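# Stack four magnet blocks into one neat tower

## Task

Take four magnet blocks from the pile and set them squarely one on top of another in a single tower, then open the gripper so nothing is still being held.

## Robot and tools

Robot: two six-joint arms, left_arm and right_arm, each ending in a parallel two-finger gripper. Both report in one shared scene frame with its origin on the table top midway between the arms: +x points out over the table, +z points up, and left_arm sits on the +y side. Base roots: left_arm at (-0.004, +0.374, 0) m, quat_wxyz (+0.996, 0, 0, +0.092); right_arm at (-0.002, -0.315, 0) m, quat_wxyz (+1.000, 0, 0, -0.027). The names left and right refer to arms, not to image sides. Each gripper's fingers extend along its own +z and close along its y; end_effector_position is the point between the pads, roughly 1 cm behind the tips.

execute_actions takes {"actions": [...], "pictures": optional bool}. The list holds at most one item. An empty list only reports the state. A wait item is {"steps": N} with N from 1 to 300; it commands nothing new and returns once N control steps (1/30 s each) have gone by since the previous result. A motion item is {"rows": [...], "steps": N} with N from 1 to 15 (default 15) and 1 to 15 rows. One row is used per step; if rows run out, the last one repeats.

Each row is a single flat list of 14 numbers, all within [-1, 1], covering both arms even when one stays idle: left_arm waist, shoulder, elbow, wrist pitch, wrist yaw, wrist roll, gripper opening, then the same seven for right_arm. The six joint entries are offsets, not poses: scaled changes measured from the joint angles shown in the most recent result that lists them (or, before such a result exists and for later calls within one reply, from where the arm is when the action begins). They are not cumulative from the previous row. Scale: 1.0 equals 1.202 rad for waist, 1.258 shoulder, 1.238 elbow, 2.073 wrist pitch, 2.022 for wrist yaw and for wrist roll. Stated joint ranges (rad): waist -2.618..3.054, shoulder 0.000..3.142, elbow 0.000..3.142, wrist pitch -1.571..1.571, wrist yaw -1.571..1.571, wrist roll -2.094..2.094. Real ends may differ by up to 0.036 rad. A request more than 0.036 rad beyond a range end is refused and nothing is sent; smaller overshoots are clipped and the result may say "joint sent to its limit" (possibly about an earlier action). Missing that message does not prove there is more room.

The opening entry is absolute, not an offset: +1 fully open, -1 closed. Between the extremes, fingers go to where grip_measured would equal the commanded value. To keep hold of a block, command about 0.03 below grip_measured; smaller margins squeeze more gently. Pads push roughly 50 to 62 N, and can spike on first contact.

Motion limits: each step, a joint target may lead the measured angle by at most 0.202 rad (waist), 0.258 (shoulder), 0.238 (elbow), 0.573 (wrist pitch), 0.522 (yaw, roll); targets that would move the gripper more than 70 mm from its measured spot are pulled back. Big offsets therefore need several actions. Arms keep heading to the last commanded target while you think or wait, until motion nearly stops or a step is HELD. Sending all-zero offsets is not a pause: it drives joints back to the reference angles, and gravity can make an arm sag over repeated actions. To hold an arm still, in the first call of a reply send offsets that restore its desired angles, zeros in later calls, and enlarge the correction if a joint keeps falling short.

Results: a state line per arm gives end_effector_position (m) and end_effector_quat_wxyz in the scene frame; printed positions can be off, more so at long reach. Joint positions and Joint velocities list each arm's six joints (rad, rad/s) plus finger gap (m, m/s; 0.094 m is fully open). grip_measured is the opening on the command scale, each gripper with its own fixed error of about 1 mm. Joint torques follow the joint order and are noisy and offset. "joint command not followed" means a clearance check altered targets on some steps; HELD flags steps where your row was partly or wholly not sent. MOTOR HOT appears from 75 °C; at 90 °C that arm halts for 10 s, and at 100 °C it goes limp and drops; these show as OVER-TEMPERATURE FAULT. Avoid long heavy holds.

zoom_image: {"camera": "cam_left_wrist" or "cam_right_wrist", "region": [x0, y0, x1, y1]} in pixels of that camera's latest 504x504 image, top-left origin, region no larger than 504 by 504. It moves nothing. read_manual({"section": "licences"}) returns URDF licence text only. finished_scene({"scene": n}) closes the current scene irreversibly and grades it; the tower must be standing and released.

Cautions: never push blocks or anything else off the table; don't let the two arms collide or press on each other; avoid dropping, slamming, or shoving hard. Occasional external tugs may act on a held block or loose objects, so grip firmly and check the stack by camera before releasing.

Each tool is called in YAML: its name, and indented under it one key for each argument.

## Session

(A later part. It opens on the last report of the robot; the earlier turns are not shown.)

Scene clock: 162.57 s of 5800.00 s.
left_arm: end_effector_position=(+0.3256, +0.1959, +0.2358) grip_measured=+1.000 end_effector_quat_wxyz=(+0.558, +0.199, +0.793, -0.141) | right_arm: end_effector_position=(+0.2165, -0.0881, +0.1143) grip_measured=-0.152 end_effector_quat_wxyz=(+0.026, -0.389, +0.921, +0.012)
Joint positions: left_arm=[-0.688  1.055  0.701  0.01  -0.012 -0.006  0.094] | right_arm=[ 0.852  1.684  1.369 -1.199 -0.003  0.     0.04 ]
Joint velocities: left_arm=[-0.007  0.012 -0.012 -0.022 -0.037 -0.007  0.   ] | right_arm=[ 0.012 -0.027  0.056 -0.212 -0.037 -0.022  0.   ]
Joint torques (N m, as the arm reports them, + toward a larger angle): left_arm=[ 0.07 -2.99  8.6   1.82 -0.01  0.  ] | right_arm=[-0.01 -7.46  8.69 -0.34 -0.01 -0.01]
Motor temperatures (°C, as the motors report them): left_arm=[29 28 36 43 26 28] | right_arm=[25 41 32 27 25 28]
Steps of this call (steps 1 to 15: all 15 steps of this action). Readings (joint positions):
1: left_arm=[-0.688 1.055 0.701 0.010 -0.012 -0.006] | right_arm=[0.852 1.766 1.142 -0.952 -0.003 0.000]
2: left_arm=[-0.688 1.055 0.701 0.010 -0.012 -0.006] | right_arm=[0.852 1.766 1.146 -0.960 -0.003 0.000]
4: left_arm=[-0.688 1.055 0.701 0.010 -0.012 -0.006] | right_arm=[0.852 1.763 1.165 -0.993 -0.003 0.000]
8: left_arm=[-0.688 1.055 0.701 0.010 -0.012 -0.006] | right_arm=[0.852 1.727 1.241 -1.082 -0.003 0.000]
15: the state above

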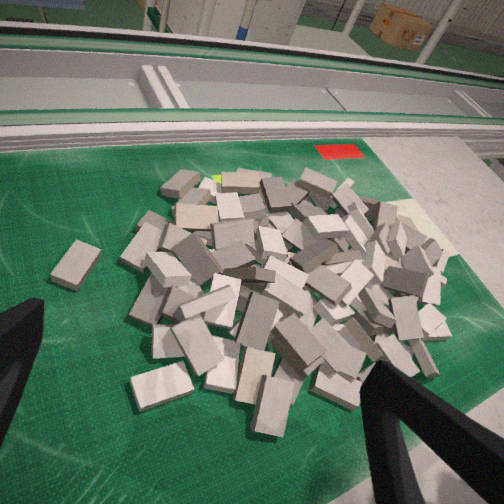

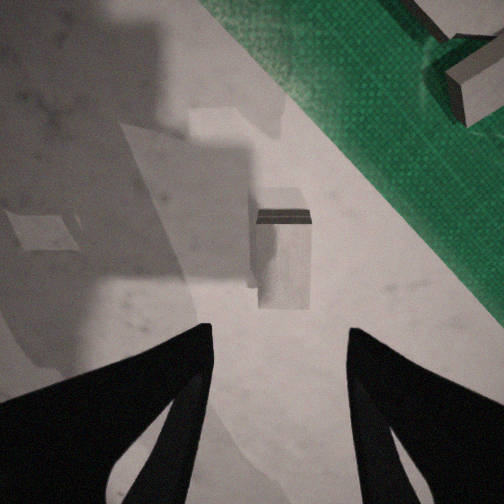

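execute_actions:
  actions:
    - {"rows":[[0,0,0,0,0,0,1,-0.01,0.005,0.04,-0.03,0,0.03,-0.15],[0,0,0,0,0,0,1,-0.025,0.02,0.07,-0.035,0,0.08,-0.15],[0,0,0,0,0,0,1,-0.045,0.045,0.105,-0.04,0,0.14,-0.15],[0,0,0,0,0,0,1,-0.07,0.07,0.14,-0.045,0,0.2,-0.15],[0,0,0,0,0,0,1,-0.095,0.095,0.18,-0.05,0,0.26,-0.15],[0,0,0,0,0,0,1,-0.12,0.125,0.22,-0.055,0,0.33,-0.15],[0,0,0,0,0,0,1,-0.145,0.155,0.26,-0.06,0,0.4,-0.15],[0,0,0,0,0,0,1,-0.17,0.185,0.3,-0.065,0,0.47,-0.15],[0,0,0,0,0,0,1,-0.195,0.215,0.34,-0.07,0,0.54,-0.15],[0,0,0,0,0,0,1,-0.22,0.245,0.38,-0.075,0,0.61,-0.15],[0,0,0,0,0,0,1,-0.24,0.275,0.42,-0.08,0,0.67,-0.15],[0,0,0,0,0,0,1,-0.257,0.305,0.45,-0.085,0,0.73,-0.15],[0,0,0,0,0,0,1,-0.27,0.33,0.475,-0.091,0,0.78,-0.15],[0,0,0,0,0,0,1,-0.28,0.352,0.49,-0.091,0,0.815,-0.15],[0,0,0,0,0,0,1,-0.286,0.369,0.5,-0.091,0,0.834,-0.15]],"steps":15}
  pictures: false

execute_actions:
  actions:
    - {"steps":18}

Scene clock: 171.07 s of 5800.00 s.
left_arm: end_effector_position=(+0.3256, +0.1959, +0.2358) grip_measured=+1.000 end_effector_quat_wxyz=(+0.558, +0.199, +0.793, -0.141) | right_arm: end_effector_position=(+0.3757, -0.1207, +0.1208) grip_measured=-0.152 end_effector_quat_wxyz=(+0.027, +0.353, +0.934, +0.036)
Joint positions: left_arm=[-0.688  1.055  0.701  0.01  -0.012 -0.006  0.094] | right_arm=[ 0.522  2.092  1.935 -1.323 -0.008  1.192  0.04 ]
Joint velocities: left_arm=[ 0.002  0.007  0.002 -0.037  0.022 -0.022  0.   ] | right_arm=[-0.51   0.789  0.598 -0.081  0.066  2.806 -0.   ]
Joint torques (N m, as the arm reports them, + toward a larger angle): left_arm=[-0.08 -3.    8.59  1.83  0.02 -0.03] | right_arm=[  1.43 -10.47   8.7   -0.54   0.01   0.01]
Motor temperatures (°C, as the motors report them): left_arm=[29 28 36 44 26 28] | right_arm=[25 41 33 27 25 28]
Steps of this call (steps 1 to 30: the robot went on to your last target; steps 31 to 90: nothing new was sent; then 5.00 s passed at rest; steps 91 to 105: all 15 steps of this action). Readings (joint positions):
91: left_arm=[-0.688 1.055 0.701 0.010 -0.012 -0.006] | right_arm=[0.852 1.683 1.372 -1.247 -0.003 0.009]
92: left_arm=[-0.688 1.055 0.701 0.010 -0.012 -0.006] | right_arm=[0.850 1.687 1.382 -1.254 -0.003 0.035]
94: left_arm=[-0.688 1.055 0.701 0.010 -0.012 -0.006] | right_arm=[0.831 1.717 1.439 -1.278 -0.007 0.138]
98: left_arm=[-0.688 1.055 0.701 0.010 -0.012 -0.006] | right_arm=[0.724 1.840 1.637 -1.297 -0.011 0.492]
105: the state above

Scene clock: 171.67 s of 5800.00 s.
left_arm: end_effector_position=(+0.3256, +0.1959, +0.2358) grip_measured=+1.000 end_effector_quat_wxyz=(+0.558, +0.199, +0.793, -0.141) | right_arm: end_effector_position=(+0.3743, -0.1323, +0.0988) grip_measured=-0.152 end_effector_quat_wxyz=(-0.002, +0.575, +0.818, +0.003)
Joint positions: left_arm=[-0.688  1.055  0.701  0.01  -0.012 -0.006  0.094] | right_arm=[ 0.5    2.158  1.952 -1.363 -0.006  1.672  0.04 ]
Joint velocities: left_arm=[-0.007  0.002 -0.007  0.022 -0.007 -0.037  0.   ] | right_arm=[-0.012 -0.012 -0.002  0.037 -0.007 -0.007  0.   ]
Joint torques (N m, as the arm reports them, + toward a larger angle): left_arm=[-0.03 -3.    8.6   1.82  0.02  0.03] | right_arm=[  0.65 -12.4   10.23  -0.41   0.02   0.02]
Motor temperatures (°C, as the motors report them): left_arm=[29 28 36 44 26 28] | right_arm=[25 41 33 27 25 28]
Steps of this call (steps 1 to 18: the robot went on to your last target). Readings (joint positions):
1: left_arm=[-0.688 1.055 0.701 0.010 -0.012 -0.006] | right_arm=[0.508 2.116 1.949 -1.324 -0.007 1.288]
2: left_arm=[-0.688 1.055 0.701 0.010 -0.012 -0.006] | right_arm=[0.498 2.133 1.952 -1.326 -0.006 1.367]
4: left_arm=[-0.688 1.055 0.701 0.010 -0.012 -0.006] | right_arm=[0.492 2.153 1.952 -1.339 -0.005 1.481]
8: left_arm=[-0.688 1.055 0.701 0.010 -0.012 -0.006] | right_arm=[0.498 2.158 1.952 -1.355 -0.006 1.600]
18: the state above

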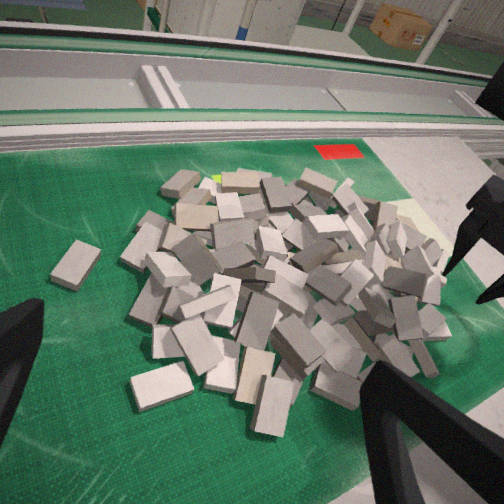

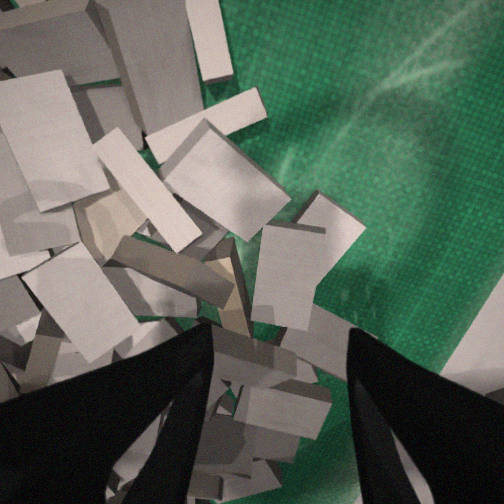

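zoom_image:
  camera: "cam_right_wrist"
  region: [200,180,380,360]

Region (200, 180, 380, 360) of cam_right_wrist's 504x504 image, scaled by 2.800, with more detail than that image has.

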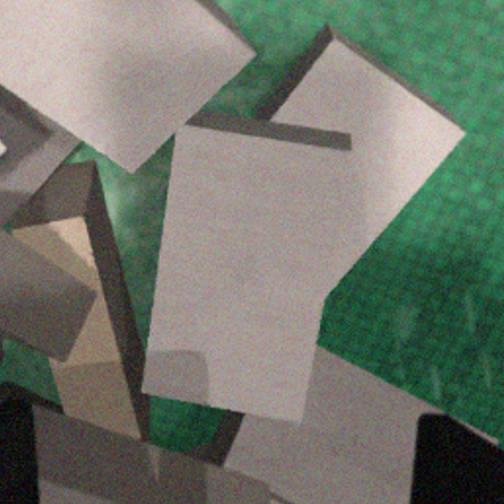

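execute_actions:
  actions:
    - {"rows":[[0,0,0,0,0,0,1,0.01,0,-0.015,0.012,0,0.015,-0.2],[0,0,0,0,0,0,1,0.016,0,-0.03,0.024,0,0.03,-0.25],[0,0,0,0,0,0,1,0.022,0,-0.045,0.036,0,0.045,-0.3],[0,0,0,0,0,0,1,0.022,0,-0.06,0.048,0,0.06,-0.36],[0,0,0,0,0,0,1,0.022,0,-0.075,0.06,0,0.075,-0.36],[0,0,0,0,0,0,1,0.022,0,-0.09,0.072,0,0.089,-0.36],[0,0,0,0,0,0,1,0.022,0,-0.105,0.083,0,0.089,-0.36],[0,0,0,0,0,0,1,0.022,0,-0.12,0.083,0,0.089,-0.36],[0,0,0,0,0,0,1,0.022,0,-0.13,0.083,0,0.089,-0.36],[0,0,0,0,0,0,1,0.022,0,-0.138,0.083,0,0.089,-0.36]],"steps":15}
  pictures: false

execute_actions:
  actions:
    - {"steps":10}

Scene clock: 182.50 s of 5800.00 s.
left_arm: end_effector_position=(+0.3256, +0.1959, +0.2358) grip_measured=+1.000 end_effector_quat_wxyz=(+0.558, +0.199, +0.793, -0.141) | right_arm: end_effector_position=(+0.3667, -0.1260, +0.0597) grip_measured=-0.358 end_effector_quat_wxyz=(-0.006, +0.632, +0.775, -0.001)
Joint positions: left_arm=[-0.688  1.055  0.701  0.01  -0.012 -0.006  0.094] | right_arm=[ 0.52   2.158  1.797 -1.217 -0.01   1.835  0.03 ]
Joint velocities: left_arm=[-0.007 -0.012 -0.007 -0.051  0.007 -0.007  0.   ] | right_arm=[ 0.002 -0.002  0.007  0.139 -0.007  0.007 -0.   ]
Joint torques (N m, as the arm reports them, + toward a larger angle): left_arm=[-0.09 -3.04  8.59  1.81  0.02 -0.04] | right_arm=[  0.71 -11.12   5.76  -0.17   0.02   0.09]
Motor temperatures (°C, as the motors report them): left_arm=[29 28 36 44 26 28] | right_arm=[25 44 34 27 25 28]
Steps of this call (steps 1 to 30: the robot went on to your last target; steps 31 to 90: nothing new was sent; then 7.33 s passed at rest; steps 91 to 105: all 15 steps of this action). Readings (joint positions):
91: left_arm=[-0.688 1.055 0.701 0.010 -0.012 -0.006] | right_arm=[0.500 2.158 1.952 -1.362 -0.007 1.683]
92: left_arm=[-0.688 1.055 0.701 0.010 -0.012 -0.006] | right_arm=[0.500 2.158 1.950 -1.356 -0.007 1.691]
94: left_arm=[-0.688 1.055 0.701 0.010 -0.012 -0.006] | right_arm=[0.504 2.158 1.933 -1.329 -0.007 1.719]
98: left_arm=[-0.688 1.055 0.701 0.010 -0.012 -0.006] | right_arm=[0.517 2.158 1.858 -1.258 -0.008 1.790]
105: the state above

Scene clock: 182.83 s of 5800.00 s.
left_arm: end_effector_position=(+0.3256, +0.1959, +0.2358) grip_measured=+1.000 end_effector_quat_wxyz=(+0.558, +0.199, +0.793, -0.141) | right_arm: end_effector_position=(+0.3704, -0.1242, +0.0597) grip_measured=-0.358 end_effector_quat_wxyz=(-0.003, +0.636, +0.772, +0.006)
Joint positions: left_arm=[-0.688  1.055  0.701  0.01  -0.012 -0.006  0.094] | right_arm=[ 0.52   2.158  1.797 -1.2   -0.01   1.845  0.03 ]
Joint velocities: left_arm=[-0.002  0.007 -0.002  0.022  0.037 -0.066  0.   ] | right_arm=[ 0.017 -0.007  0.002  0.022  0.037 -0.007  0.   ]
Joint torques (N m, as the arm reports them, + toward a larger angle): left_arm=[-0.01 -3.01  8.6   1.81 -0.01  0.01] | right_arm=[  0.52 -11.37   5.77  -0.08   0.01   0.03]
Motor temperatures (°C, as the motors report them): left_arm=[29 28 36 44 26 28] | right_arm=[25 44 34 27 25 28]
Steps of this call (steps 1 to 10: the robot went on to your last target). Readings (joint positions):
1: left_arm=[-0.688 1.055 0.701 0.010 -0.012 -0.006] | right_arm=[0.520 2.158 1.797 -1.213 -0.010 1.837]
2: left_arm=[-0.688 1.055 0.701 0.010 -0.012 -0.006] | right_arm=[0.520 2.158 1.797 -1.210 -0.010 1.839]
4: left_arm=[-0.688 1.055 0.701 0.010 -0.012 -0.006] | right_arm=[0.520 2.158 1.797 -1.206 -0.010 1.842]
8: left_arm=[-0.688 1.055 0.701 0.010 -0.012 -0.006] | right_arm=[0.520 2.158 1.797 -1.202 -0.010 1.844]
10: the state above

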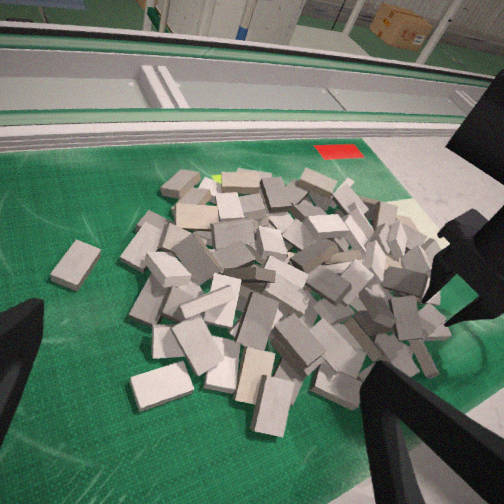

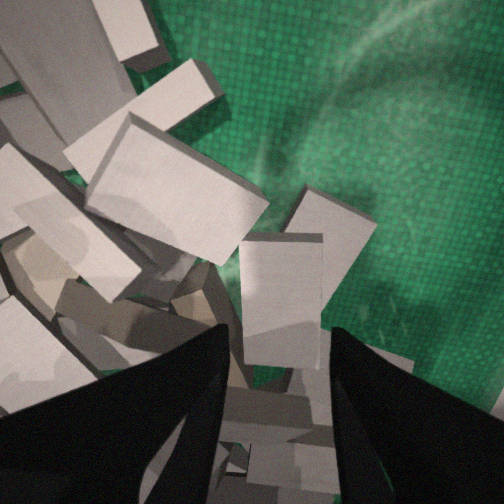

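execute_actions:
  actions:
    - {"rows":[[0,0,0,0,0,0,1,-0.01,0,-0.01,0.012,0,0,-0.36],[0,0,0,0,0,0,1,-0.015,0,-0.018,0.02,0,0,-0.36],[0,0,0,0,0,0,1,-0.015,0,-0.026,0.028,0,0,-0.36],[0,0,0,0,0,0,1,-0.015,0,-0.034,0.034,0,0,-0.36],[0,0,0,0,0,0,1,-0.015,0,-0.04,0.039,0,0,-0.36],[0,0,0,0,0,0,1,-0.015,0,-0.046,0.043,0,0,-0.36],[0,0,0,0,0,0,1,-0.015,0,-0.052,0.045,0,0,-0.36],[0,0,0,0,0,0,1,-0.015,0,-0.058,0.045,0,0,-0.36],[0,0,0,0,0,0,1,-0.015,0,-0.064,0.045,0,0,-0.36],[0,0,0,0,0,0,1,-0.015,0,-0.07,0.045,0,0,-0.36]],"steps":15}
  pictures: false

execute_actions:
  actions:
    - {"steps":6}

Scene clock: 188.30 s of 5800.00 s.
left_arm: end_effector_position=(+0.3256, +0.1959, +0.2358) grip_measured=+1.000 end_effector_quat_wxyz=(+0.558, +0.199, +0.793, -0.141) | right_arm: end_effector_position=(+0.3735, -0.1255, +0.0469) grip_measured=-0.358 end_effector_quat_wxyz=(-0.001, +0.639, +0.769, +0.015)
Joint positions: left_arm=[-0.688  1.055  0.701  0.01  -0.012 -0.006  0.094] | right_arm=[ 0.512  2.157  1.744 -1.131 -0.015  1.846  0.03 ]
Joint velocities: left_arm=[-0.017 -0.007  0.002  0.037 -0.022 -0.037  0.   ] | right_arm=[-0.012 -0.012  0.007  0.022 -0.081 -0.037  0.   ]
Joint torques (N m, as the arm reports them, + toward a larger angle): left_arm=[ 0.07 -3.08  8.75  1.83 -0.01 -0.01] | right_arm=[ -0.87 -11.28   4.27   0.08   0.    -0.03]
Motor temperatures (°C, as the motors report them): left_arm=[29 28 36 44 26 28] | right_arm=[25 44 33 27 25 28]
Steps of this call (steps 1 to 30: the robot went on to your last target; steps 31 to 90: nothing new was sent; then 1.97 s passed at rest; steps 91 to 105: all 15 steps of this action). Readings (joint positions):
91: left_arm=[-0.688 1.055 0.701 0.010 -0.012 -0.006] | right_arm=[0.520 2.158 1.797 -1.198 -0.010 1.846]
92: left_arm=[-0.688 1.055 0.701 0.010 -0.012 -0.006] | right_arm=[0.519 2.158 1.797 -1.194 -0.011 1.846]
94: left_arm=[-0.688 1.055 0.701 0.010 -0.012 -0.006] | right_arm=[0.517 2.158 1.794 -1.178 -0.013 1.846]
98: left_arm=[-0.688 1.055 0.701 0.010 -0.012 -0.006] | right_arm=[0.513 2.158 1.762 -1.145 -0.014 1.846]
105: the state above

Scene clock: 188.50 s of 5800.00 s.
left_arm: end_effector_position=(+0.3256, +0.1959, +0.2358) grip_measured=+1.000 end_effector_quat_wxyz=(+0.558, +0.199, +0.793, -0.141) | right_arm: end_effector_position=(+0.3735, -0.1255, +0.0469) grip_measured=-0.358 end_effector_quat_wxyz=(-0.001, +0.639, +0.769, +0.015)
Joint positions: left_arm=[-0.688  1.055  0.701  0.01  -0.012 -0.006  0.094] | right_arm=[ 0.512  2.157  1.744 -1.131 -0.015  1.846  0.03 ]
Joint velocities: left_arm=[ 0.022  0.012 -0.002 -0.022 -0.022 -0.125  0.   ] | right_arm=[-0.032 -0.017  0.007 -0.007  0.037  0.022 -0.001]
Joint torques (N m, as the arm reports them, + toward a larger angle): left_arm=[ 0.06 -3.09  8.59  1.83  0.   -0.03] | right_arm=[ -0.83 -11.27   4.27   0.07   0.01  -0.04]
Motor temperatures (°C, as the motors report them): left_arm=[29 28 36 44 26 28] | right_arm=[25 44 33 27 25 28]
Steps of this call (steps 1 to 6: the robot went on to your last target). Readings (joint positions):
1: left_arm=[-0.688 1.055 0.701 0.010 -0.012 -0.006] | right_arm=[0.512 2.157 1.744 -1.131 -0.015 1.846]
2: left_arm=[-0.688 1.055 0.701 0.010 -0.012 -0.006] | right_arm=[0.512 2.157 1.744 -1.131 -0.015 1.846]
4: left_arm=[-0.688 1.055 0.701 0.010 -0.012 -0.006] | right_arm=[0.512 2.157 1.744 -1.131 -0.015 1.846]
6: the state above

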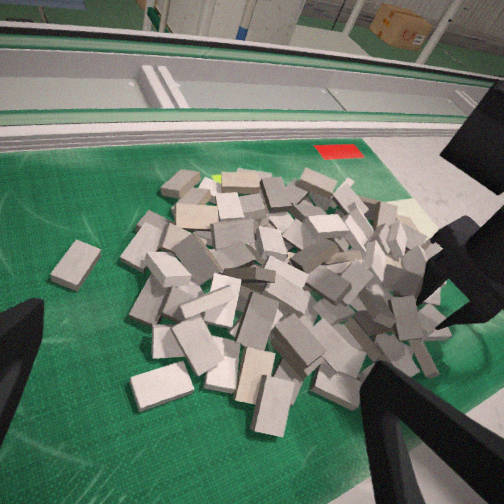

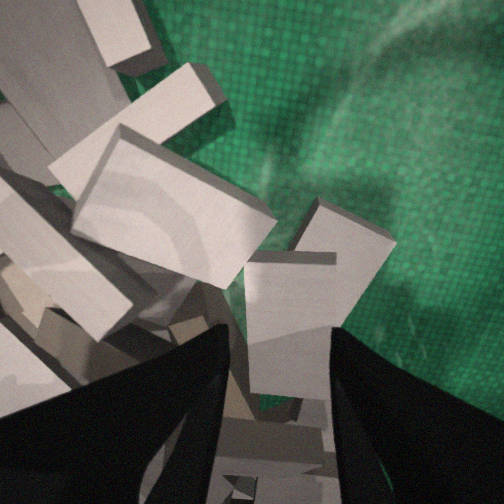

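execute_actions:
  actions:
    - {"rows":[[0,0,0,0,0,0,1,0,-0.012,0,0,0,0,-0.36],[0,0,0,0,0,0,1,0,-0.02,0,0,0,0,-0.36],[0,0,0,0,0,0,1,0,-0.02,0,0,0,0,-0.36],[0,0,0,0,0,0,1,0,-0.02,0,0,0,0,-0.36],[0,0,0,0,0,0,1,0,-0.02,0,-0.01,0,0,-0.36],[0,0,0,0,0,0,1,0,-0.02,0,-0.017,0,0,-0.36]],"steps":15}

Scene clock: 191.63 s of 5800.00 s.
left_arm: end_effector_position=(+0.3256, +0.1959, +0.2358) grip_measured=+1.000 end_effector_quat_wxyz=(+0.558, +0.199, +0.793, -0.141) | right_arm: end_effector_position=(+0.3718, -0.1259, +0.0493) grip_measured=-0.358 end_effector_quat_wxyz=(-0.003, +0.639, +0.769, +0.015)
Joint positions: left_arm=[-0.688  1.055  0.701  0.01  -0.012 -0.006  0.094] | right_arm=[ 0.512  2.151  1.744 -1.139 -0.016  1.846  0.03 ]
Joint velocities: left_arm=[-0.007  0.007  0.002  0.022 -0.007 -0.007  0.   ] | right_arm=[ 0.017 -0.012  0.007  0.022  0.022 -0.037  0.001]
Joint torques (N m, as the arm reports them, + toward a larger angle): left_arm=[-0.11 -3.01  8.62  1.81 -0.03 -0.01] | right_arm=[  0.01 -12.91   7.09  -0.4   -0.01  -0.02]
Motor temperatures (°C, as the motors report them): left_arm=[29 28 36 44 26 28] | right_arm=[25 44 33 27 25 28]
Steps of this call (steps 1 to 15: the robot went on to your last target; steps 16 to 79: nothing new was sent; steps 80 to 94: all 15 steps of this action). Readings (joint positions):
80: left_arm=[-0.688 1.055 0.701 0.010 -0.012 -0.006] | right_arm=[0.512 2.156 1.744 -1.131 -0.015 1.846]
81: left_arm=[-0.688 1.055 0.701 0.010 -0.012 -0.006] | right_arm=[0.512 2.155 1.744 -1.131 -0.015 1.846]
83: left_arm=[-0.688 1.055 0.701 0.010 -0.012 -0.006] | right_arm=[0.512 2.153 1.744 -1.131 -0.016 1.846]
87: left_arm=[-0.688 1.055 0.701 0.010 -0.012 -0.006] | right_arm=[0.512 2.151 1.744 -1.135 -0.016 1.846]
94: the state above

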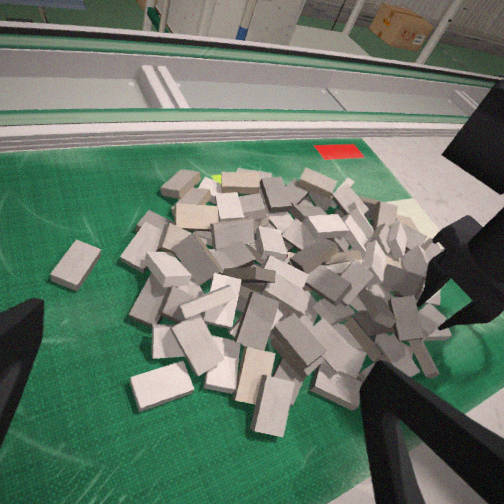

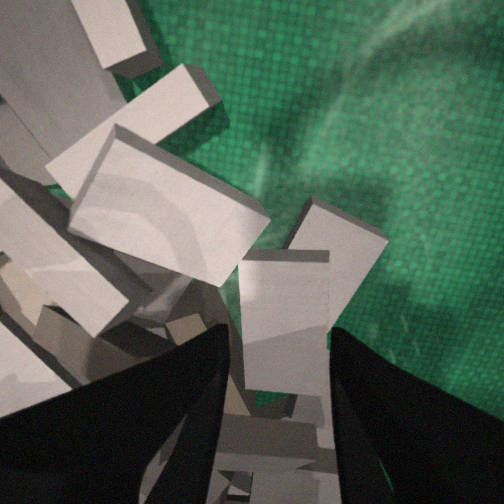

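execute_actions:
  actions:
    - {"rows":[[0,0,0,0,0,0,1,0,0,0,-0.015,0,-0.01,-0.36],[0,0,0,0,0,0,1,0,0,0,-0.015,0,-0.015,-0.36],[0,0,0,0,0,0,1,0,0,0,-0.015,0,-0.015,-0.36],[0,0,0,0,0,0,1,0,0,0,-0.015,0,-0.015,-0.36],[0,0,0,0,0,0,1,0,0.005,0,-0.015,0,-0.015,-0.36],[0,0,0,0,0,0,1,0,0.01,0,-0.015,0,-0.015,-0.36],[0,0,0,0,0,0,1,0,0.014,0,-0.015,0,-0.015,-0.36],[0,0,0,0,0,0,1,0,0.018,0,-0.015,0,-0.015,-0.36],[0,0,0,0,0,0,1,0,0.022,0,-0.015,0,-0.015,-0.36],[0,0,0,0,0,0,1,0,0.025,0,-0.015,0,-0.015,-0.36]],"steps":15}

Scene clock: 196.83 s of 5800.00 s.
left_arm: end_effector_position=(+0.3256, +0.1959, +0.2358) grip_measured=+1.000 end_effector_quat_wxyz=(+0.558, +0.199, +0.793, -0.141) | right_arm: end_effector_position=(+0.3691, -0.1270, +0.0400) grip_measured=-0.358 end_effector_quat_wxyz=(-0.009, +0.630, +0.776, +0.002)
Joint positions: left_arm=[-0.688  1.055  0.701  0.01  -0.012 -0.006  0.094] | right_arm=[ 0.512  2.174  1.744 -1.144 -0.018  1.822  0.03 ]
Joint velocities: left_arm=[ 0.002  0.017 -0.007 -0.022  0.022 -0.022  0.   ] | right_arm=[-0.007  0.027 -0.017  0.037  0.022  0.022 -0.001]
Joint torques (N m, as the arm reports them, + toward a larger angle): left_arm=[-0.04 -3.05  8.67  1.81 -0.03  0.02] | right_arm=[ -0.03 -11.     7.08  -0.43   0.    -0.1 ]
Motor temperatures (°C, as the motors report them): left_arm=[29 28 36 44 26 28] | right_arm=[25 45 33 27 25 28]
Steps of this call (steps 1 to 15: the robot went on to your last target; steps 16 to 90: nothing new was sent; then 1.70 s passed at rest; steps 91 to 105: all 15 steps of this action). Readings (joint positions):
91: left_arm=[-0.688 1.055 0.701 0.010 -0.012 -0.006] | right_arm=[0.512 2.151 1.744 -1.141 -0.016 1.844]
92: left_arm=[-0.688 1.055 0.701 0.010 -0.012 -0.006] | right_arm=[0.512 2.151 1.744 -1.141 -0.017 1.840]
94: left_arm=[-0.688 1.055 0.701 0.010 -0.012 -0.006] | right_arm=[0.512 2.151 1.744 -1.142 -0.017 1.833]
98: left_arm=[-0.688 1.055 0.701 0.010 -0.012 -0.006] | right_arm=[0.512 2.152 1.744 -1.144 -0.018 1.826]
105: the state above

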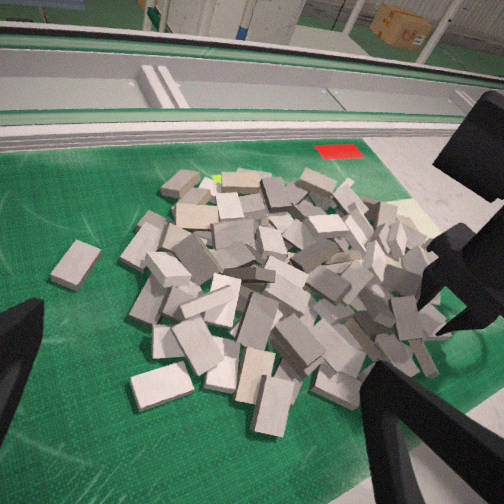

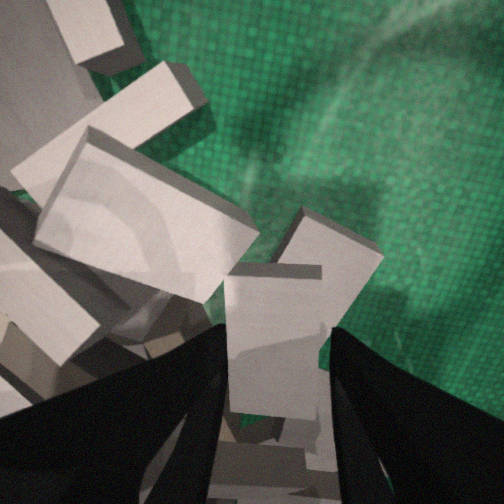

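Fingers are in. Slightly lower, close, lift.

execute_actions:
  actions:
    - {"rows":[[0,0,0,0,0,0,1,0,0.012,0,0,0,0,-0.36],[0,0,0,0,0,0,1,0,0.014,0,0,0,0,-0.36],[0,0,0,0,0,0,1,0,0.014,0,0,0,0,-0.36],[0,0,0,0,0,0,1,0,0.014,0,0,0,0,-0.36],[0,0,0,0,0,0,1,0,0.014,0,0,0,0,-0.39],[0,0,0,0,0,0,1,0,0.01,0,0,0,0,-0.42],[0,0,0,0,0,0,1,0,0.01,0,0,0,0,-0.44],[0,0,0,0,0,0,1,0,0.01,0,0,0,0,-0.46],[0,0,0,0,0,0,1,0,0.01,0,0,0,0,-0.48],[0,0,0,0,0,0,1,0,0.01,0,0,0,0,-0.5],[0,0,0,0,0,0,1,0,0.01,0,0,0,0,-0.53]],"steps":15}
  pictures: false

execute_actions:
  actions:
    - {"rows":[[0,0,0,0,0,0,1,0,-0.015,0,-0.008,0,0,-0.53],[0,0,0,0,0,0,1,0,-0.025,0,-0.016,0,0,-0.53],[0,0,0,0,0,0,1,0,-0.035,0,-0.024,0,0,-0.53],[0,0,0,0,0,0,1,0,-0.05,0,-0.032,0,0,-0.53],[0,0,0,0,0,0,1,0,-0.065,0,-0.04,0,0,-0.53],[0,0,0,0,0,0,1,0,-0.08,0,-0.05,0,0,-0.53],[0,0,0,0,0,0,1,0,-0.095,0,-0.06,0,0,-0.53],[0,0,0,0,0,0,1,0,-0.11,0,-0.07,0,0,-0.53],[0,0,0,0,0,0,1,0,-0.125,0,-0.078,0,0,-0.53],[0,0,0,0,0,0,1,0,-0.135,0,-0.082,0,0,-0.53]],"steps":15}

zoom_image:
  camera: "cam_right_wrist"
  region: [190,250,370,430]

Scene clock: 204.17 s of 5800.00 s.
left_arm: end_effector_position=(+0.3256, +0.1959, +0.2358) grip_measured=+1.000 end_effector_quat_wxyz=(+0.558, +0.199, +0.793, -0.141) | right_arm: end_effector_position=(+0.3694, -0.1269, +0.0397) grip_measured=-0.481 end_effector_quat_wxyz=(-0.009, +0.630, +0.777, +0.002)
Joint positions: left_arm=[-0.688  1.055  0.701  0.01  -0.012 -0.006  0.094] | right_arm=[ 0.512  2.175  1.744 -1.143 -0.018  1.821  0.024]
Joint velocities: left_arm=[-0.002 -0.017  0.012  0.007  0.022 -0.007  0.   ] | right_arm=[-0.002 -0.007  0.002 -0.007  0.037  0.022  0.   ]
Joint torques (N m, as the arm reports them, + toward a larger angle): left_arm=[ 0.02 -3.06  8.54  1.81 -0.04 -0.03] | right_arm=[ -0.03 -10.42   7.03  -0.21  -0.02  -0.01]
Motor temperatures (°C, as the motors report them): left_arm=[29 28 36 44 26 28] | right_arm=[25 45 33 26 25 28]
Steps of this call (steps 1 to 15: the robot went on to your last target; steps 16 to 90: nothing new was sent; then 3.83 s passed at rest; steps 91 to 105: all 15 steps of this action). Readings (joint positions):
91: left_arm=[-0.688 1.055 0.701 0.010 -0.012 -0.006] | right_arm=[0.512 2.175 1.744 -1.144 -0.018 1.821]
92: left_arm=[-0.688 1.055 0.701 0.010 -0.012 -0.006] | right_arm=[0.512 2.175 1.744 -1.144 -0.018 1.821]
94: left_arm=[-0.688 1.055 0.701 0.010 -0.012 -0.006] | right_arm=[0.512 2.175 1.744 -1.144 -0.018 1.821]
98: left_arm=[-0.688 1.055 0.701 0.010 -0.012 -0.006] | right_arm=[0.512 2.175 1.744 -1.143 -0.018 1.821]
105: the state above

Scene clock: 204.67 s of 5800.00 s.
left_arm: end_effector_position=(+0.3256, +0.1959, +0.2358) grip_measured=+1.000 end_effector_quat_wxyz=(+0.558, +0.199, +0.793, -0.141) | right_arm: end_effector_position=(+0.3478, -0.1371, +0.1057) grip_measured=-0.481 end_effector_quat_wxyz=(-0.000, +0.629, +0.777, +0.023)
Joint positions: left_arm=[-0.688  1.055  0.701  0.01  -0.012 -0.006  0.094] | right_arm=[ 0.512  2.002  1.744 -1.271 -0.02   1.821  0.024]
Joint velocities: left_arm=[-0.012 -0.002  0.007 -0.125 -0.007 -0.037  0.   ] | right_arm=[ 0.022  0.002 -0.007 -0.125 -0.007 -0.007 -0.001]
Joint torques (N m, as the arm reports them, + toward a larger angle): left_arm=[-0.04 -2.99  8.63  1.83  0.    0.01] | right_arm=[ -0.01 -10.06   7.24  -0.31   0.    -0.01]
Motor temperatures (°C, as the motors report them): left_arm=[29 28 36 44 26 28] | right_arm=[25 45 33 26 25 28]
Steps of this call (steps 1 to 15: all 15 steps of this action). Readings (joint positions):
1: left_arm=[-0.688 1.055 0.701 0.010 -0.012 -0.006] | right_arm=[0.512 2.175 1.744 -1.143 -0.018 1.821]
2: left_arm=[-0.688 1.055 0.701 0.010 -0.012 -0.006] | right_arm=[0.512 2.174 1.744 -1.143 -0.018 1.821]
4: left_arm=[-0.688 1.055 0.701 0.010 -0.012 -0.006] | right_arm=[0.512 2.166 1.744 -1.150 -0.019 1.821]
8: left_arm=[-0.688 1.055 0.701 0.010 -0.012 -0.006] | right_arm=[0.512 2.109 1.744 -1.195 -0.020 1.821]
15: the state above

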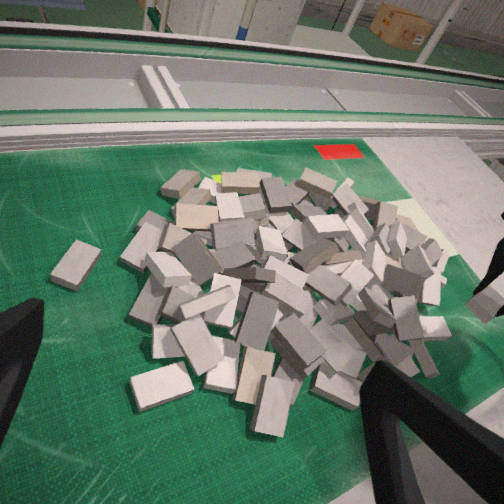

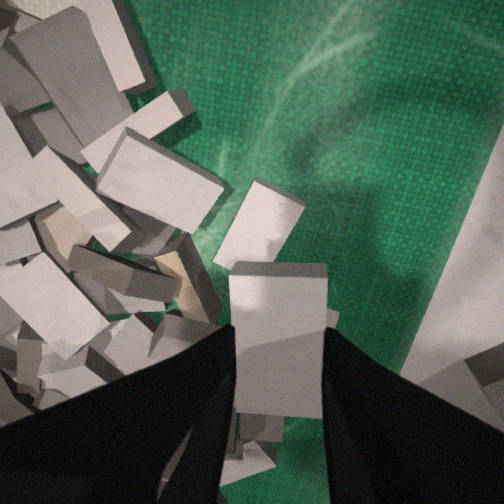

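Region (190, 250, 370, 430) of cam_right_wrist's 504x504 image, scaled by 2.800, with more detail than that image has.

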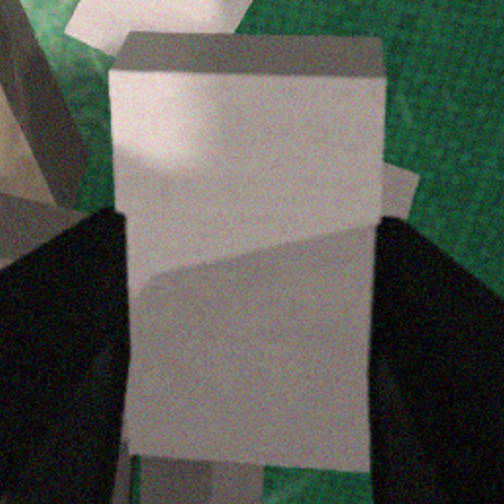

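execute_actions:
  actions:
    - {"rows":[[0,0,0,0,0,0,1,0.01,-0.015,-0.015,0,0,-0.03,-0.53],[0,0,0,0,0,0,1,0.025,-0.035,-0.04,0.005,0.004,-0.08,-0.53],[0,0,0,0,0,0,1,0.045,-0.055,-0.07,0.012,0.008,-0.14,-0.53],[0,0,0,0,0,0,1,0.07,-0.078,-0.1,0.02,0.012,-0.21,-0.53],[0,0,0,0,0,0,1,0.095,-0.1,-0.13,0.03,0.012,-0.28,-0.53],[0,0,0,0,0,0,1,0.12,-0.122,-0.16,0.04,0.012,-0.35,-0.53],[0,0,0,0,0,0,1,0.145,-0.144,-0.19,0.05,0.012,-0.42,-0.53],[0,0,0,0,0,0,1,0.17,-0.166,-0.22,0.06,0.012,-0.49,-0.53],[0,0,0,0,0,0,1,0.195,-0.188,-0.25,0.07,0.012,-0.56,-0.53],[0,0,0,0,0,0,1,0.217,-0.21,-0.28,0.08,0.012,-0.63,-0.53],[0,0,0,0,0,0,1,0.237,-0.23,-0.31,0.09,0.012,-0.7,-0.53],[0,0,0,0,0,0,1,0.253,-0.248,-0.34,0.098,0.012,-0.77,-0.53],[0,0,0,0,0,0,1,0.265,-0.263,-0.37,0.098,0.012,-0.83,-0.53],[0,0,0,0,0,0,1,0.273,-0.275,-0.395,0.098,0.012,-0.88,-0.53],[0,0,0,0,0,0,1,0.278,-0.284,-0.415,0.098,0.012,-0.904,-0.53]],"steps":15}
  pictures: false

execute_actions:
  actions:
    - {"steps":20}
  pictures: false

Scene clock: 219.13 s of 5800.00 s.
left_arm: end_effector_position=(+0.3256, +0.1959, +0.2358) grip_measured=+1.000 end_effector_quat_wxyz=(+0.558, +0.199, +0.793, -0.141) | right_arm: end_effector_position=(+0.2193, -0.0865, +0.0978) grip_measured=-0.481 end_effector_quat_wxyz=(+0.026, -0.092, +0.995, +0.029)
Joint positions: left_arm=[-0.688  1.055  0.701  0.01  -0.012 -0.006  0.094] | right_arm=[ 0.844  1.683  1.302 -1.111 -0.011  0.606  0.024]
Joint velocities: left_arm=[-0.007 -0.012 -0.007  0.007  0.022 -0.022  0.   ] | right_arm=[ 0.276 -0.505 -0.882  0.081  0.007 -2.806 -0.   ]
Joint torques (N m, as the arm reports them, + toward a larger angle): left_arm=[ 0.02 -2.98  8.64  1.84 -0.02  0.02] | right_arm=[-1.33 -7.82  6.07  0.13  0.14 -0.05]
Motor temperatures (°C, as the motors report them): left_arm=[29 28 37 44 26 28] | right_arm=[25 45 33 26 25 28]
Steps of this call (steps 1 to 30: the robot went on to your last target; steps 31 to 90: nothing new was sent; then 10.97 s passed at rest; steps 91 to 105: all 15 steps of this action). Readings (joint positions):
91: left_arm=[-0.688 1.055 0.701 0.010 -0.012 -0.006] | right_arm=[0.512 2.004 1.744 -1.286 -0.021 1.812]
92: left_arm=[-0.688 1.055 0.701 0.010 -0.012 -0.006] | right_arm=[0.513 2.000 1.738 -1.280 -0.020 1.786]
94: left_arm=[-0.688 1.055 0.701 0.010 -0.012 -0.006] | right_arm=[0.529 1.972 1.692 -1.255 -0.012 1.679]
98: left_arm=[-0.688 1.055 0.701 0.010 -0.012 -0.006] | right_arm=[0.638 1.867 1.547 -1.208 -0.001 1.309]
105: the state above

Scene clock: 219.80 s of 5800.00 s.
left_arm: end_effector_position=(+0.3256, +0.1959, +0.2358) grip_measured=+1.000 end_effector_quat_wxyz=(+0.558, +0.199, +0.793, -0.141) | right_arm: end_effector_position=(+0.2109, -0.0939, +0.0877) grip_measured=-0.481 end_effector_quat_wxyz=(+0.027, -0.386, +0.922, +0.013)
Joint positions: left_arm=[-0.688  1.055  0.701  0.01  -0.012 -0.006  0.094] | right_arm=[ 0.852  1.663  1.24  -1.087 -0.003  0.006  0.024]
Joint velocities: left_arm=[-0.017  0.012 -0.012  0.007  0.037  0.007  0.   ] | right_arm=[-0.017 -0.012  0.007  0.022  0.022  0.007  0.   ]
Joint torques (N m, as the arm reports them, + toward a larger angle): left_arm=[-0.05 -3.02  8.62  1.84  0.   -0.02] | right_arm=[-0.48 -8.56  6.28  0.11  0.06 -0.1 ]
Motor temperatures (°C, as the motors report them): left_arm=[29 28 37 44 26 28] | right_arm=[25 45 33 26 25 28]
Steps of this call (steps 1 to 20: the robot went on to your last target). Readings (joint positions):
1: left_arm=[-0.688 1.055 0.701 0.010 -0.012 -0.006] | right_arm=[0.851 1.670 1.276 -1.110 -0.011 0.506]
2: left_arm=[-0.688 1.055 0.701 0.010 -0.012 -0.006] | right_arm=[0.852 1.664 1.259 -1.110 -0.011 0.407]
4: left_arm=[-0.688 1.055 0.701 0.010 -0.012 -0.006] | right_arm=[0.852 1.663 1.243 -1.108 -0.009 0.259]
8: left_arm=[-0.688 1.055 0.701 0.010 -0.012 -0.006] | right_arm=[0.852 1.663 1.240 -1.097 -0.007 0.105]
20: the state above

execute_actions:
  actions:
    - {"rows":[[0,0,0,0,0,0,1,0,0.003,-0.01,0.012,0,-0.006,-0.53],[0,0,0,0,0,0,1,0,0.006,-0.02,0.024,0,-0.006,-0.53],[0,0,0,0,0,0,1,0,0.009,-0.032,0.036,0,-0.006,-0.53],[0,0,0,0,0,0,1,0,0.012,-0.044,0.048,0,-0.006,-0.53],[0,0,0,0,0,0,1,0,0.015,-0.056,0.06,0,-0.006,-0.53],[0,0,0,0,0,0,1,0,0.018,-0.068,0.071,0,-0.006,-0.53],[0,0,0,0,0,0,1,0,0.02,-0.078,0.071,0,-0.006,-0.53],[0,0,0,0,0,0,1,0,0.02,-0.086,0.071,0,-0.006,-0.53]],"steps":15}
  pictures: false

execute_actions:
  actions:
    - {"steps":10}

zoom_image:
  camera: "cam_right_wrist"
  region: [200,190,360,310]

Scene clock: 226.23 s of 5800.00 s.
left_arm: end_effector_position=(+0.3256, +0.1959, +0.2358) grip_measured=+1.000 end_effector_quat_wxyz=(+0.558, +0.199, +0.793, -0.141) | right_arm: end_effector_position=(+0.2091, -0.0958, +0.0568) grip_measured=-0.481 end_effector_quat_wxyz=(+0.024, -0.389, +0.921, +0.011)
Joint positions: left_arm=[-0.688  1.055  0.701  0.01  -0.012 -0.006  0.094] | right_arm=[ 0.852  1.69   1.144 -0.973 -0.003 -0.001  0.024]
Joint velocities: left_arm=[-0.002 -0.002 -0.002  0.007 -0.007 -0.066  0.   ] | right_arm=[-0.002 -0.002 -0.007  0.095 -0.051 -0.007  0.   ]
Joint torques (N m, as the arm reports them, + toward a larger angle): left_arm=[-0.09 -3.01  8.62  1.81 -0.02 -0.02] | right_arm=[ 0.   -6.82  6.06  0.01 -0.02 -0.07]
Motor temperatures (°C, as the motors report them): left_arm=[29 28 37 44 26 28] | right_arm=[25 44 33 27 25 28]
Steps of this call (steps 1 to 30: the robot went on to your last target; steps 31 to 90: nothing new was sent; then 2.93 s passed at rest; steps 91 to 105: all 15 steps of this action). Readings (joint positions):
91: left_arm=[-0.688 1.055 0.701 0.010 -0.012 -0.006] | right_arm=[0.852 1.663 1.240 -1.086 -0.003 -0.001]
92: left_arm=[-0.688 1.055 0.701 0.010 -0.012 -0.006] | right_arm=[0.852 1.663 1.240 -1.084 -0.003 -0.001]
94: left_arm=[-0.688 1.055 0.701 0.010 -0.012 -0.006] | right_arm=[0.852 1.663 1.230 -1.060 -0.003 -0.001]
98: left_arm=[-0.688 1.055 0.701 0.010 -0.012 -0.006] | right_arm=[0.852 1.672 1.177 -0.997 -0.003 -0.001]
105: the state above

Scene clock: 226.57 s of 5800.00 s.
left_arm: end_effector_position=(+0.3256, +0.1959, +0.2358) grip_measured=+1.000 end_effector_quat_wxyz=(+0.558, +0.199, +0.793, -0.141) | right_arm: end_effector_position=(+0.2112, -0.0936, +0.0570) grip_measured=-0.481 end_effector_quat_wxyz=(+0.029, -0.389, +0.921, +0.014)
Joint positions: left_arm=[-0.688  1.055  0.701  0.01  -0.012 -0.006  0.094] | right_arm=[ 0.852  1.69   1.144 -0.961 -0.003 -0.001  0.024]
Joint velocities: left_arm=[ 0.007 -0.007 -0.012  0.022 -0.051  0.066  0.   ] | right_arm=[-0.022 -0.002  0.017  0.066 -0.022  0.007 -0.001]
Joint torques (N m, as the arm reports them, + toward a larger angle): left_arm=[-0.12 -3.13  8.55  1.82 -0.01  0.01] | right_arm=[-0.01 -7.24  6.13  0.05 -0.02 -0.07]
Motor temperatures (°C, as the motors report them): left_arm=[29 28 37 44 26 28] | right_arm=[25 44 33 27 25 28]
Steps of this call (steps 1 to 10: the robot went on to your last target). Readings (joint positions):
1: left_arm=[-0.688 1.055 0.701 0.010 -0.012 -0.006] | right_arm=[0.852 1.690 1.144 -0.969 -0.003 -0.001]
2: left_arm=[-0.688 1.055 0.701 0.010 -0.012 -0.006] | right_arm=[0.852 1.690 1.144 -0.967 -0.003 -0.001]
4: left_arm=[-0.688 1.055 0.701 0.010 -0.012 -0.006] | right_arm=[0.852 1.690 1.144 -0.964 -0.003 -0.001]
8: left_arm=[-0.688 1.055 0.701 0.010 -0.012 -0.006] | right_arm=[0.852 1.690 1.144 -0.961 -0.003 -0.001]
10: the state above

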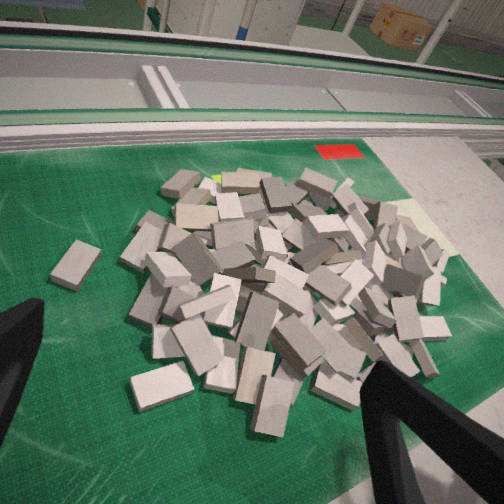

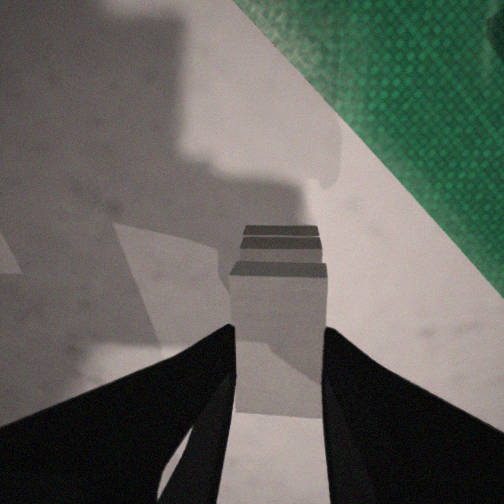

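Region (200, 190, 360, 310) of cam_right_wrist's 504x504 image, scaled by 3.150, with more detail than that image has; it fills the top 378 rows of this view, and the rest is white.

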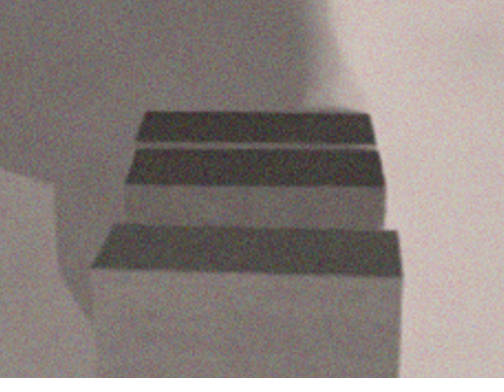

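execute_actions:
  actions:
    - {"rows":[[0,0,0,0,0,0,1,0,0,-0.008,0.012,0,0,-0.53],[0,0,0,0,0,0,1,0,0,-0.014,0.02,0,0,-0.53],[0,0,0,0,0,0,1,0,0.004,-0.02,0.026,0,0,-0.53],[0,0,0,0,0,0,1,0,0.008,-0.024,0.029,0,0,-0.53],[0,0,0,0,0,0,1,0,0.011,-0.028,0.029,0,0,-0.53],[0,0,0,0,0,0,1,0,0.013,-0.031,0.029,0,0,-0.53],[0,0,0,0,0,0,1,0,0.016,-0.033,0.029,0,0,-0.53]],"steps":15}

zoom_image:
  camera: "cam_right_wrist"
  region: [200,190,360,310]

Scene clock: 232.13 s of 5800.00 s.
left_arm: end_effector_position=(+0.3256, +0.1959, +0.2358) grip_measured=+1.000 end_effector_quat_wxyz=(+0.558, +0.199, +0.793, -0.141) | right_arm: end_effector_position=(+0.2113, -0.0936, +0.0469) grip_measured=-0.481 end_effector_quat_wxyz=(+0.028, -0.389, +0.921, +0.013)
Joint positions: left_arm=[-0.688  1.055  0.701  0.01  -0.012 -0.006  0.094] | right_arm=[ 0.852  1.705  1.119 -0.924 -0.003 -0.001  0.024]
Joint velocities: left_arm=[-0.007  0.007 -0.002  0.022  0.022  0.037  0.   ] | right_arm=[-0.017  0.002 -0.022  0.022  0.037 -0.066 -0.   ]
Joint torques (N m, as the arm reports them, + toward a larger angle): left_arm=[-0.03 -3.01  8.52  1.83 -0.01  0.  ] | right_arm=[ 0.02 -6.84  5.58  0.14 -0.01 -0.01]
Motor temperatures (°C, as the motors report them): left_arm=[29 28 37 45 26 28] | right_arm=[25 43 33 27 25 28]
Steps of this call (steps 1 to 30: the robot went on to your last target; steps 31 to 90: nothing new was sent; then 2.07 s passed at rest; steps 91 to 105: all 15 steps of this action). Readings (joint positions):
91: left_arm=[-0.688 1.055 0.701 0.010 -0.012 -0.006] | right_arm=[0.852 1.690 1.144 -0.959 -0.003 -0.001]
92: left_arm=[-0.688 1.055 0.701 0.010 -0.012 -0.006] | right_arm=[0.852 1.690 1.144 -0.957 -0.003 -0.001]
94: left_arm=[-0.688 1.055 0.701 0.010 -0.012 -0.006] | right_arm=[0.852 1.690 1.144 -0.947 -0.003 -0.001]
98: left_arm=[-0.688 1.055 0.701 0.010 -0.012 -0.006] | right_arm=[0.852 1.694 1.130 -0.926 -0.003 -0.001]
105: the state above

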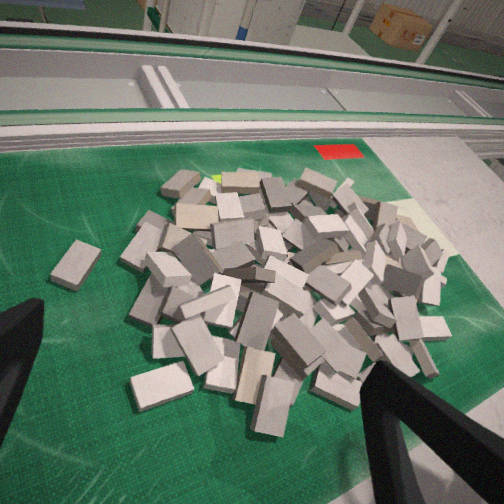

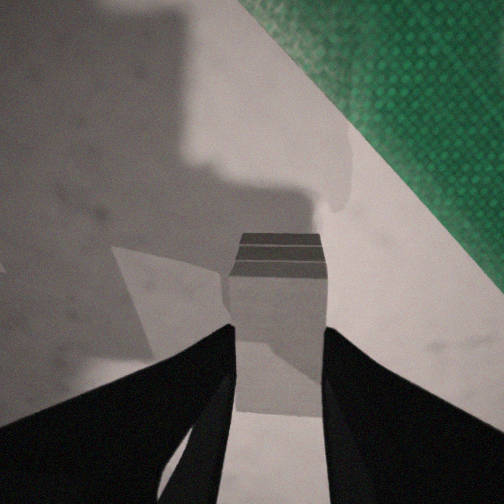

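Region (200, 190, 360, 310) of cam_right_wrist's 504x504 image, scaled by 3.150, with more detail than that image has; it fills the top 378 rows of this view, and the rest is white.

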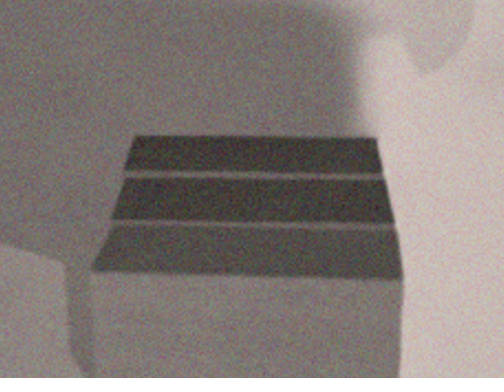

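execute_actions:
  actions:
    - {"rows":[[0,0,0,0,0,0,1,0,0.012,0,0.008,0,0,-0.53],[0,0,0,0,0,0,1,0,0.012,0,0.008,0,0,-0.53],[0,0,0,0,0,0,1,0,0.012,0,0.008,0,0,-0.53],[0,0,0,0,0,0,1,0,0.012,0,0.008,0,0,-0.53],[0,0,0,0,0,0,1,0,0.008,0,0,0,0,-0.48],[0,0,0,0,0,0,1,0,0,0,0,0,0,-0.46],[0,0,0,0,0,0,1,0,0,0,0,0,0,-0.44],[0,0,0,0,0,0,1,0,0,0,0,0,0,-0.38],[0,0,0,0,0,0,1,0,0,0,0,0,0,-0.28],[0,0,0,0,0,0,1,0,0,0,0,0,0,-0.15]],"steps":13}
  pictures: false

execute_actions:
  actions:
    - {"rows":[[0,0,0,0,0,0,1,0,-0.012,0.03,-0.015,0,0,-0.15],[0,0,0,0,0,0,1,0,-0.02,0.045,-0.03,0,0,-0.15],[0,0,0,0,0,0,1,0,-0.026,0.06,-0.045,0,0,-0.15],[0,0,0,0,0,0,1,0,-0.032,0.075,-0.06,0,0,-0.15],[0,0,0,0,0,0,1,0,-0.038,0.09,-0.075,0,0,-0.15],[0,0,0,0,0,0,1,0,-0.044,0.105,-0.09,0,0,-0.15],[0,0,0,0,0,0,1,0,-0.044,0.12,-0.105,0,0,-0.15],[0,0,0,0,0,0,1,0,-0.044,0.14,-0.12,0,0,-0.15],[0,0,0,0,0,0,1,0,-0.044,0.16,-0.135,0,0,-0.15],[0,0,0,0,0,0,1,0,-0.044,0.18,-0.145,0,0,-0.15],[0,0,0,0,0,0,1,0,-0.044,0.2,-0.15,0,0,-0.15]],"steps":15}

zoom_image:
  camera: "cam_right_wrist"
  region: [200,170,360,330]

Scene clock: 237.73 s of 5800.00 s.
left_arm: end_effector_position=(+0.3256, +0.1959, +0.2358) grip_measured=+1.000 end_effector_quat_wxyz=(+0.558, +0.199, +0.793, -0.141) | right_arm: end_effector_position=(+0.2113, -0.0936, +0.0469) grip_measured=-0.153 end_effector_quat_wxyz=(+0.028, -0.389, +0.921, +0.013)
Joint positions: left_arm=[-0.688  1.055  0.701  0.01  -0.012 -0.006  0.094] | right_arm=[ 0.852  1.705  1.119 -0.924 -0.003 -0.001  0.04 ]
Joint velocities: left_arm=[-0.002 -0.007 -0.002  0.007 -0.051  0.051  0.   ] | right_arm=[ 0.017 -0.007  0.007 -0.022 -0.007  0.095  0.001]
Joint torques (N m, as the arm reports them, + toward a larger angle): left_arm=[-0.06 -3.08  8.62  1.83 -0.01  0.  ] | right_arm=[-0.02 -7.01  6.94 -0.08 -0.01 -0.01]
Motor temperatures (°C, as the motors report them): left_arm=[29 28 37 45 26 28] | right_arm=[25 42 32 27 25 28]
Steps of this call (steps 1 to 15: the robot went on to your last target; steps 16 to 90: nothing new was sent; then 2.17 s passed at rest; steps 91 to 103: all 13 steps of this action). Readings (joint positions):
91: left_arm=[-0.688 1.055 0.701 0.010 -0.012 -0.006] | right_arm=[0.852 1.705 1.119 -0.924 -0.003 -0.001]
92: left_arm=[-0.688 1.055 0.701 0.010 -0.012 -0.006] | right_arm=[0.852 1.705 1.119 -0.924 -0.003 -0.001]
94: left_arm=[-0.688 1.055 0.701 0.010 -0.012 -0.006] | right_arm=[0.852 1.705 1.119 -0.924 -0.003 -0.001]
98: left_arm=[-0.688 1.055 0.701 0.010 -0.012 -0.006] | right_arm=[0.852 1.705 1.119 -0.924 -0.003 -0.001]
103: the state above

Scene clock: 238.23 s of 5800.00 s.
left_arm: end_effector_position=(+0.3256, +0.1959, +0.2358) grip_measured=+1.000 end_effector_quat_wxyz=(+0.558, +0.199, +0.793, -0.141) | right_arm: end_effector_position=(+0.2165, -0.0882, +0.1150) grip_measured=-0.152 end_effector_quat_wxyz=(+0.038, -0.389, +0.920, +0.017)
Joint positions: left_arm=[-0.688  1.055  0.701  0.01  -0.012 -0.006  0.094] | right_arm=[ 0.852  1.66   1.344 -1.172 -0.003 -0.001  0.04 ]
Joint velocities: left_arm=[ 0.002  0.017 -0.012 -0.081 -0.051  0.051  0.   ] | right_arm=[-0.002 -0.042  0.022 -0.212 -0.066  0.037  0.   ]
Joint torques (N m, as the arm reports them, + toward a larger angle): left_arm=[-0.1  -2.91  8.67  1.82  0.    0.01] | right_arm=[ 0.   -7.84  9.13 -0.26 -0.02 -0.01]
Motor temperatures (°C, as the motors report them): left_arm=[29 28 37 45 26 28] | right_arm=[25 42 32 27 25 28]
Steps of this call (steps 1 to 15: all 15 steps of this action). Readings (joint positions):
1: left_arm=[-0.688 1.055 0.701 0.010 -0.012 -0.006] | right_arm=[0.852 1.705 1.119 -0.925 -0.003 -0.001]
2: left_arm=[-0.688 1.055 0.701 0.010 -0.012 -0.006] | right_arm=[0.852 1.705 1.123 -0.933 -0.003 -0.001]
4: left_arm=[-0.688 1.055 0.701 0.010 -0.012 -0.006] | right_arm=[0.852 1.703 1.143 -0.967 -0.003 -0.001]
8: left_arm=[-0.688 1.055 0.701 0.010 -0.012 -0.006] | right_arm=[0.852 1.680 1.220 -1.056 -0.003 -0.001]
15: the state above

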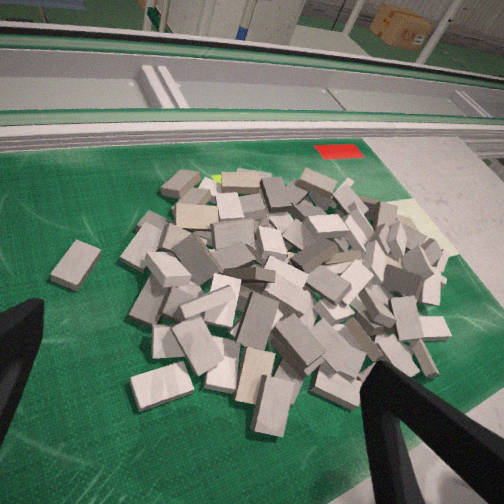

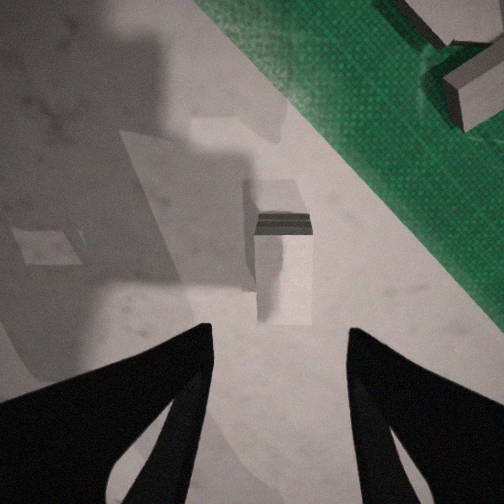

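Region (200, 170, 360, 330) of cam_right_wrist's 504x504 image, scaled by 3.150, with more detail than that image has.

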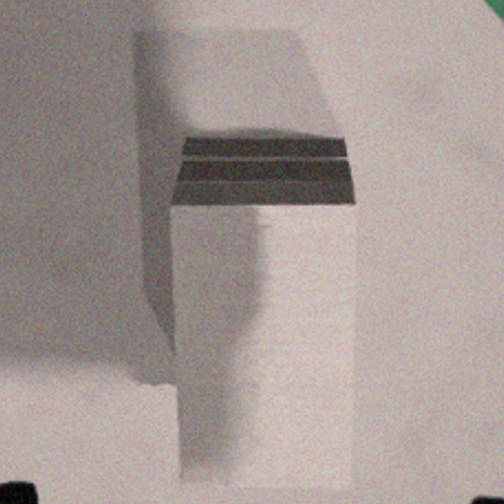

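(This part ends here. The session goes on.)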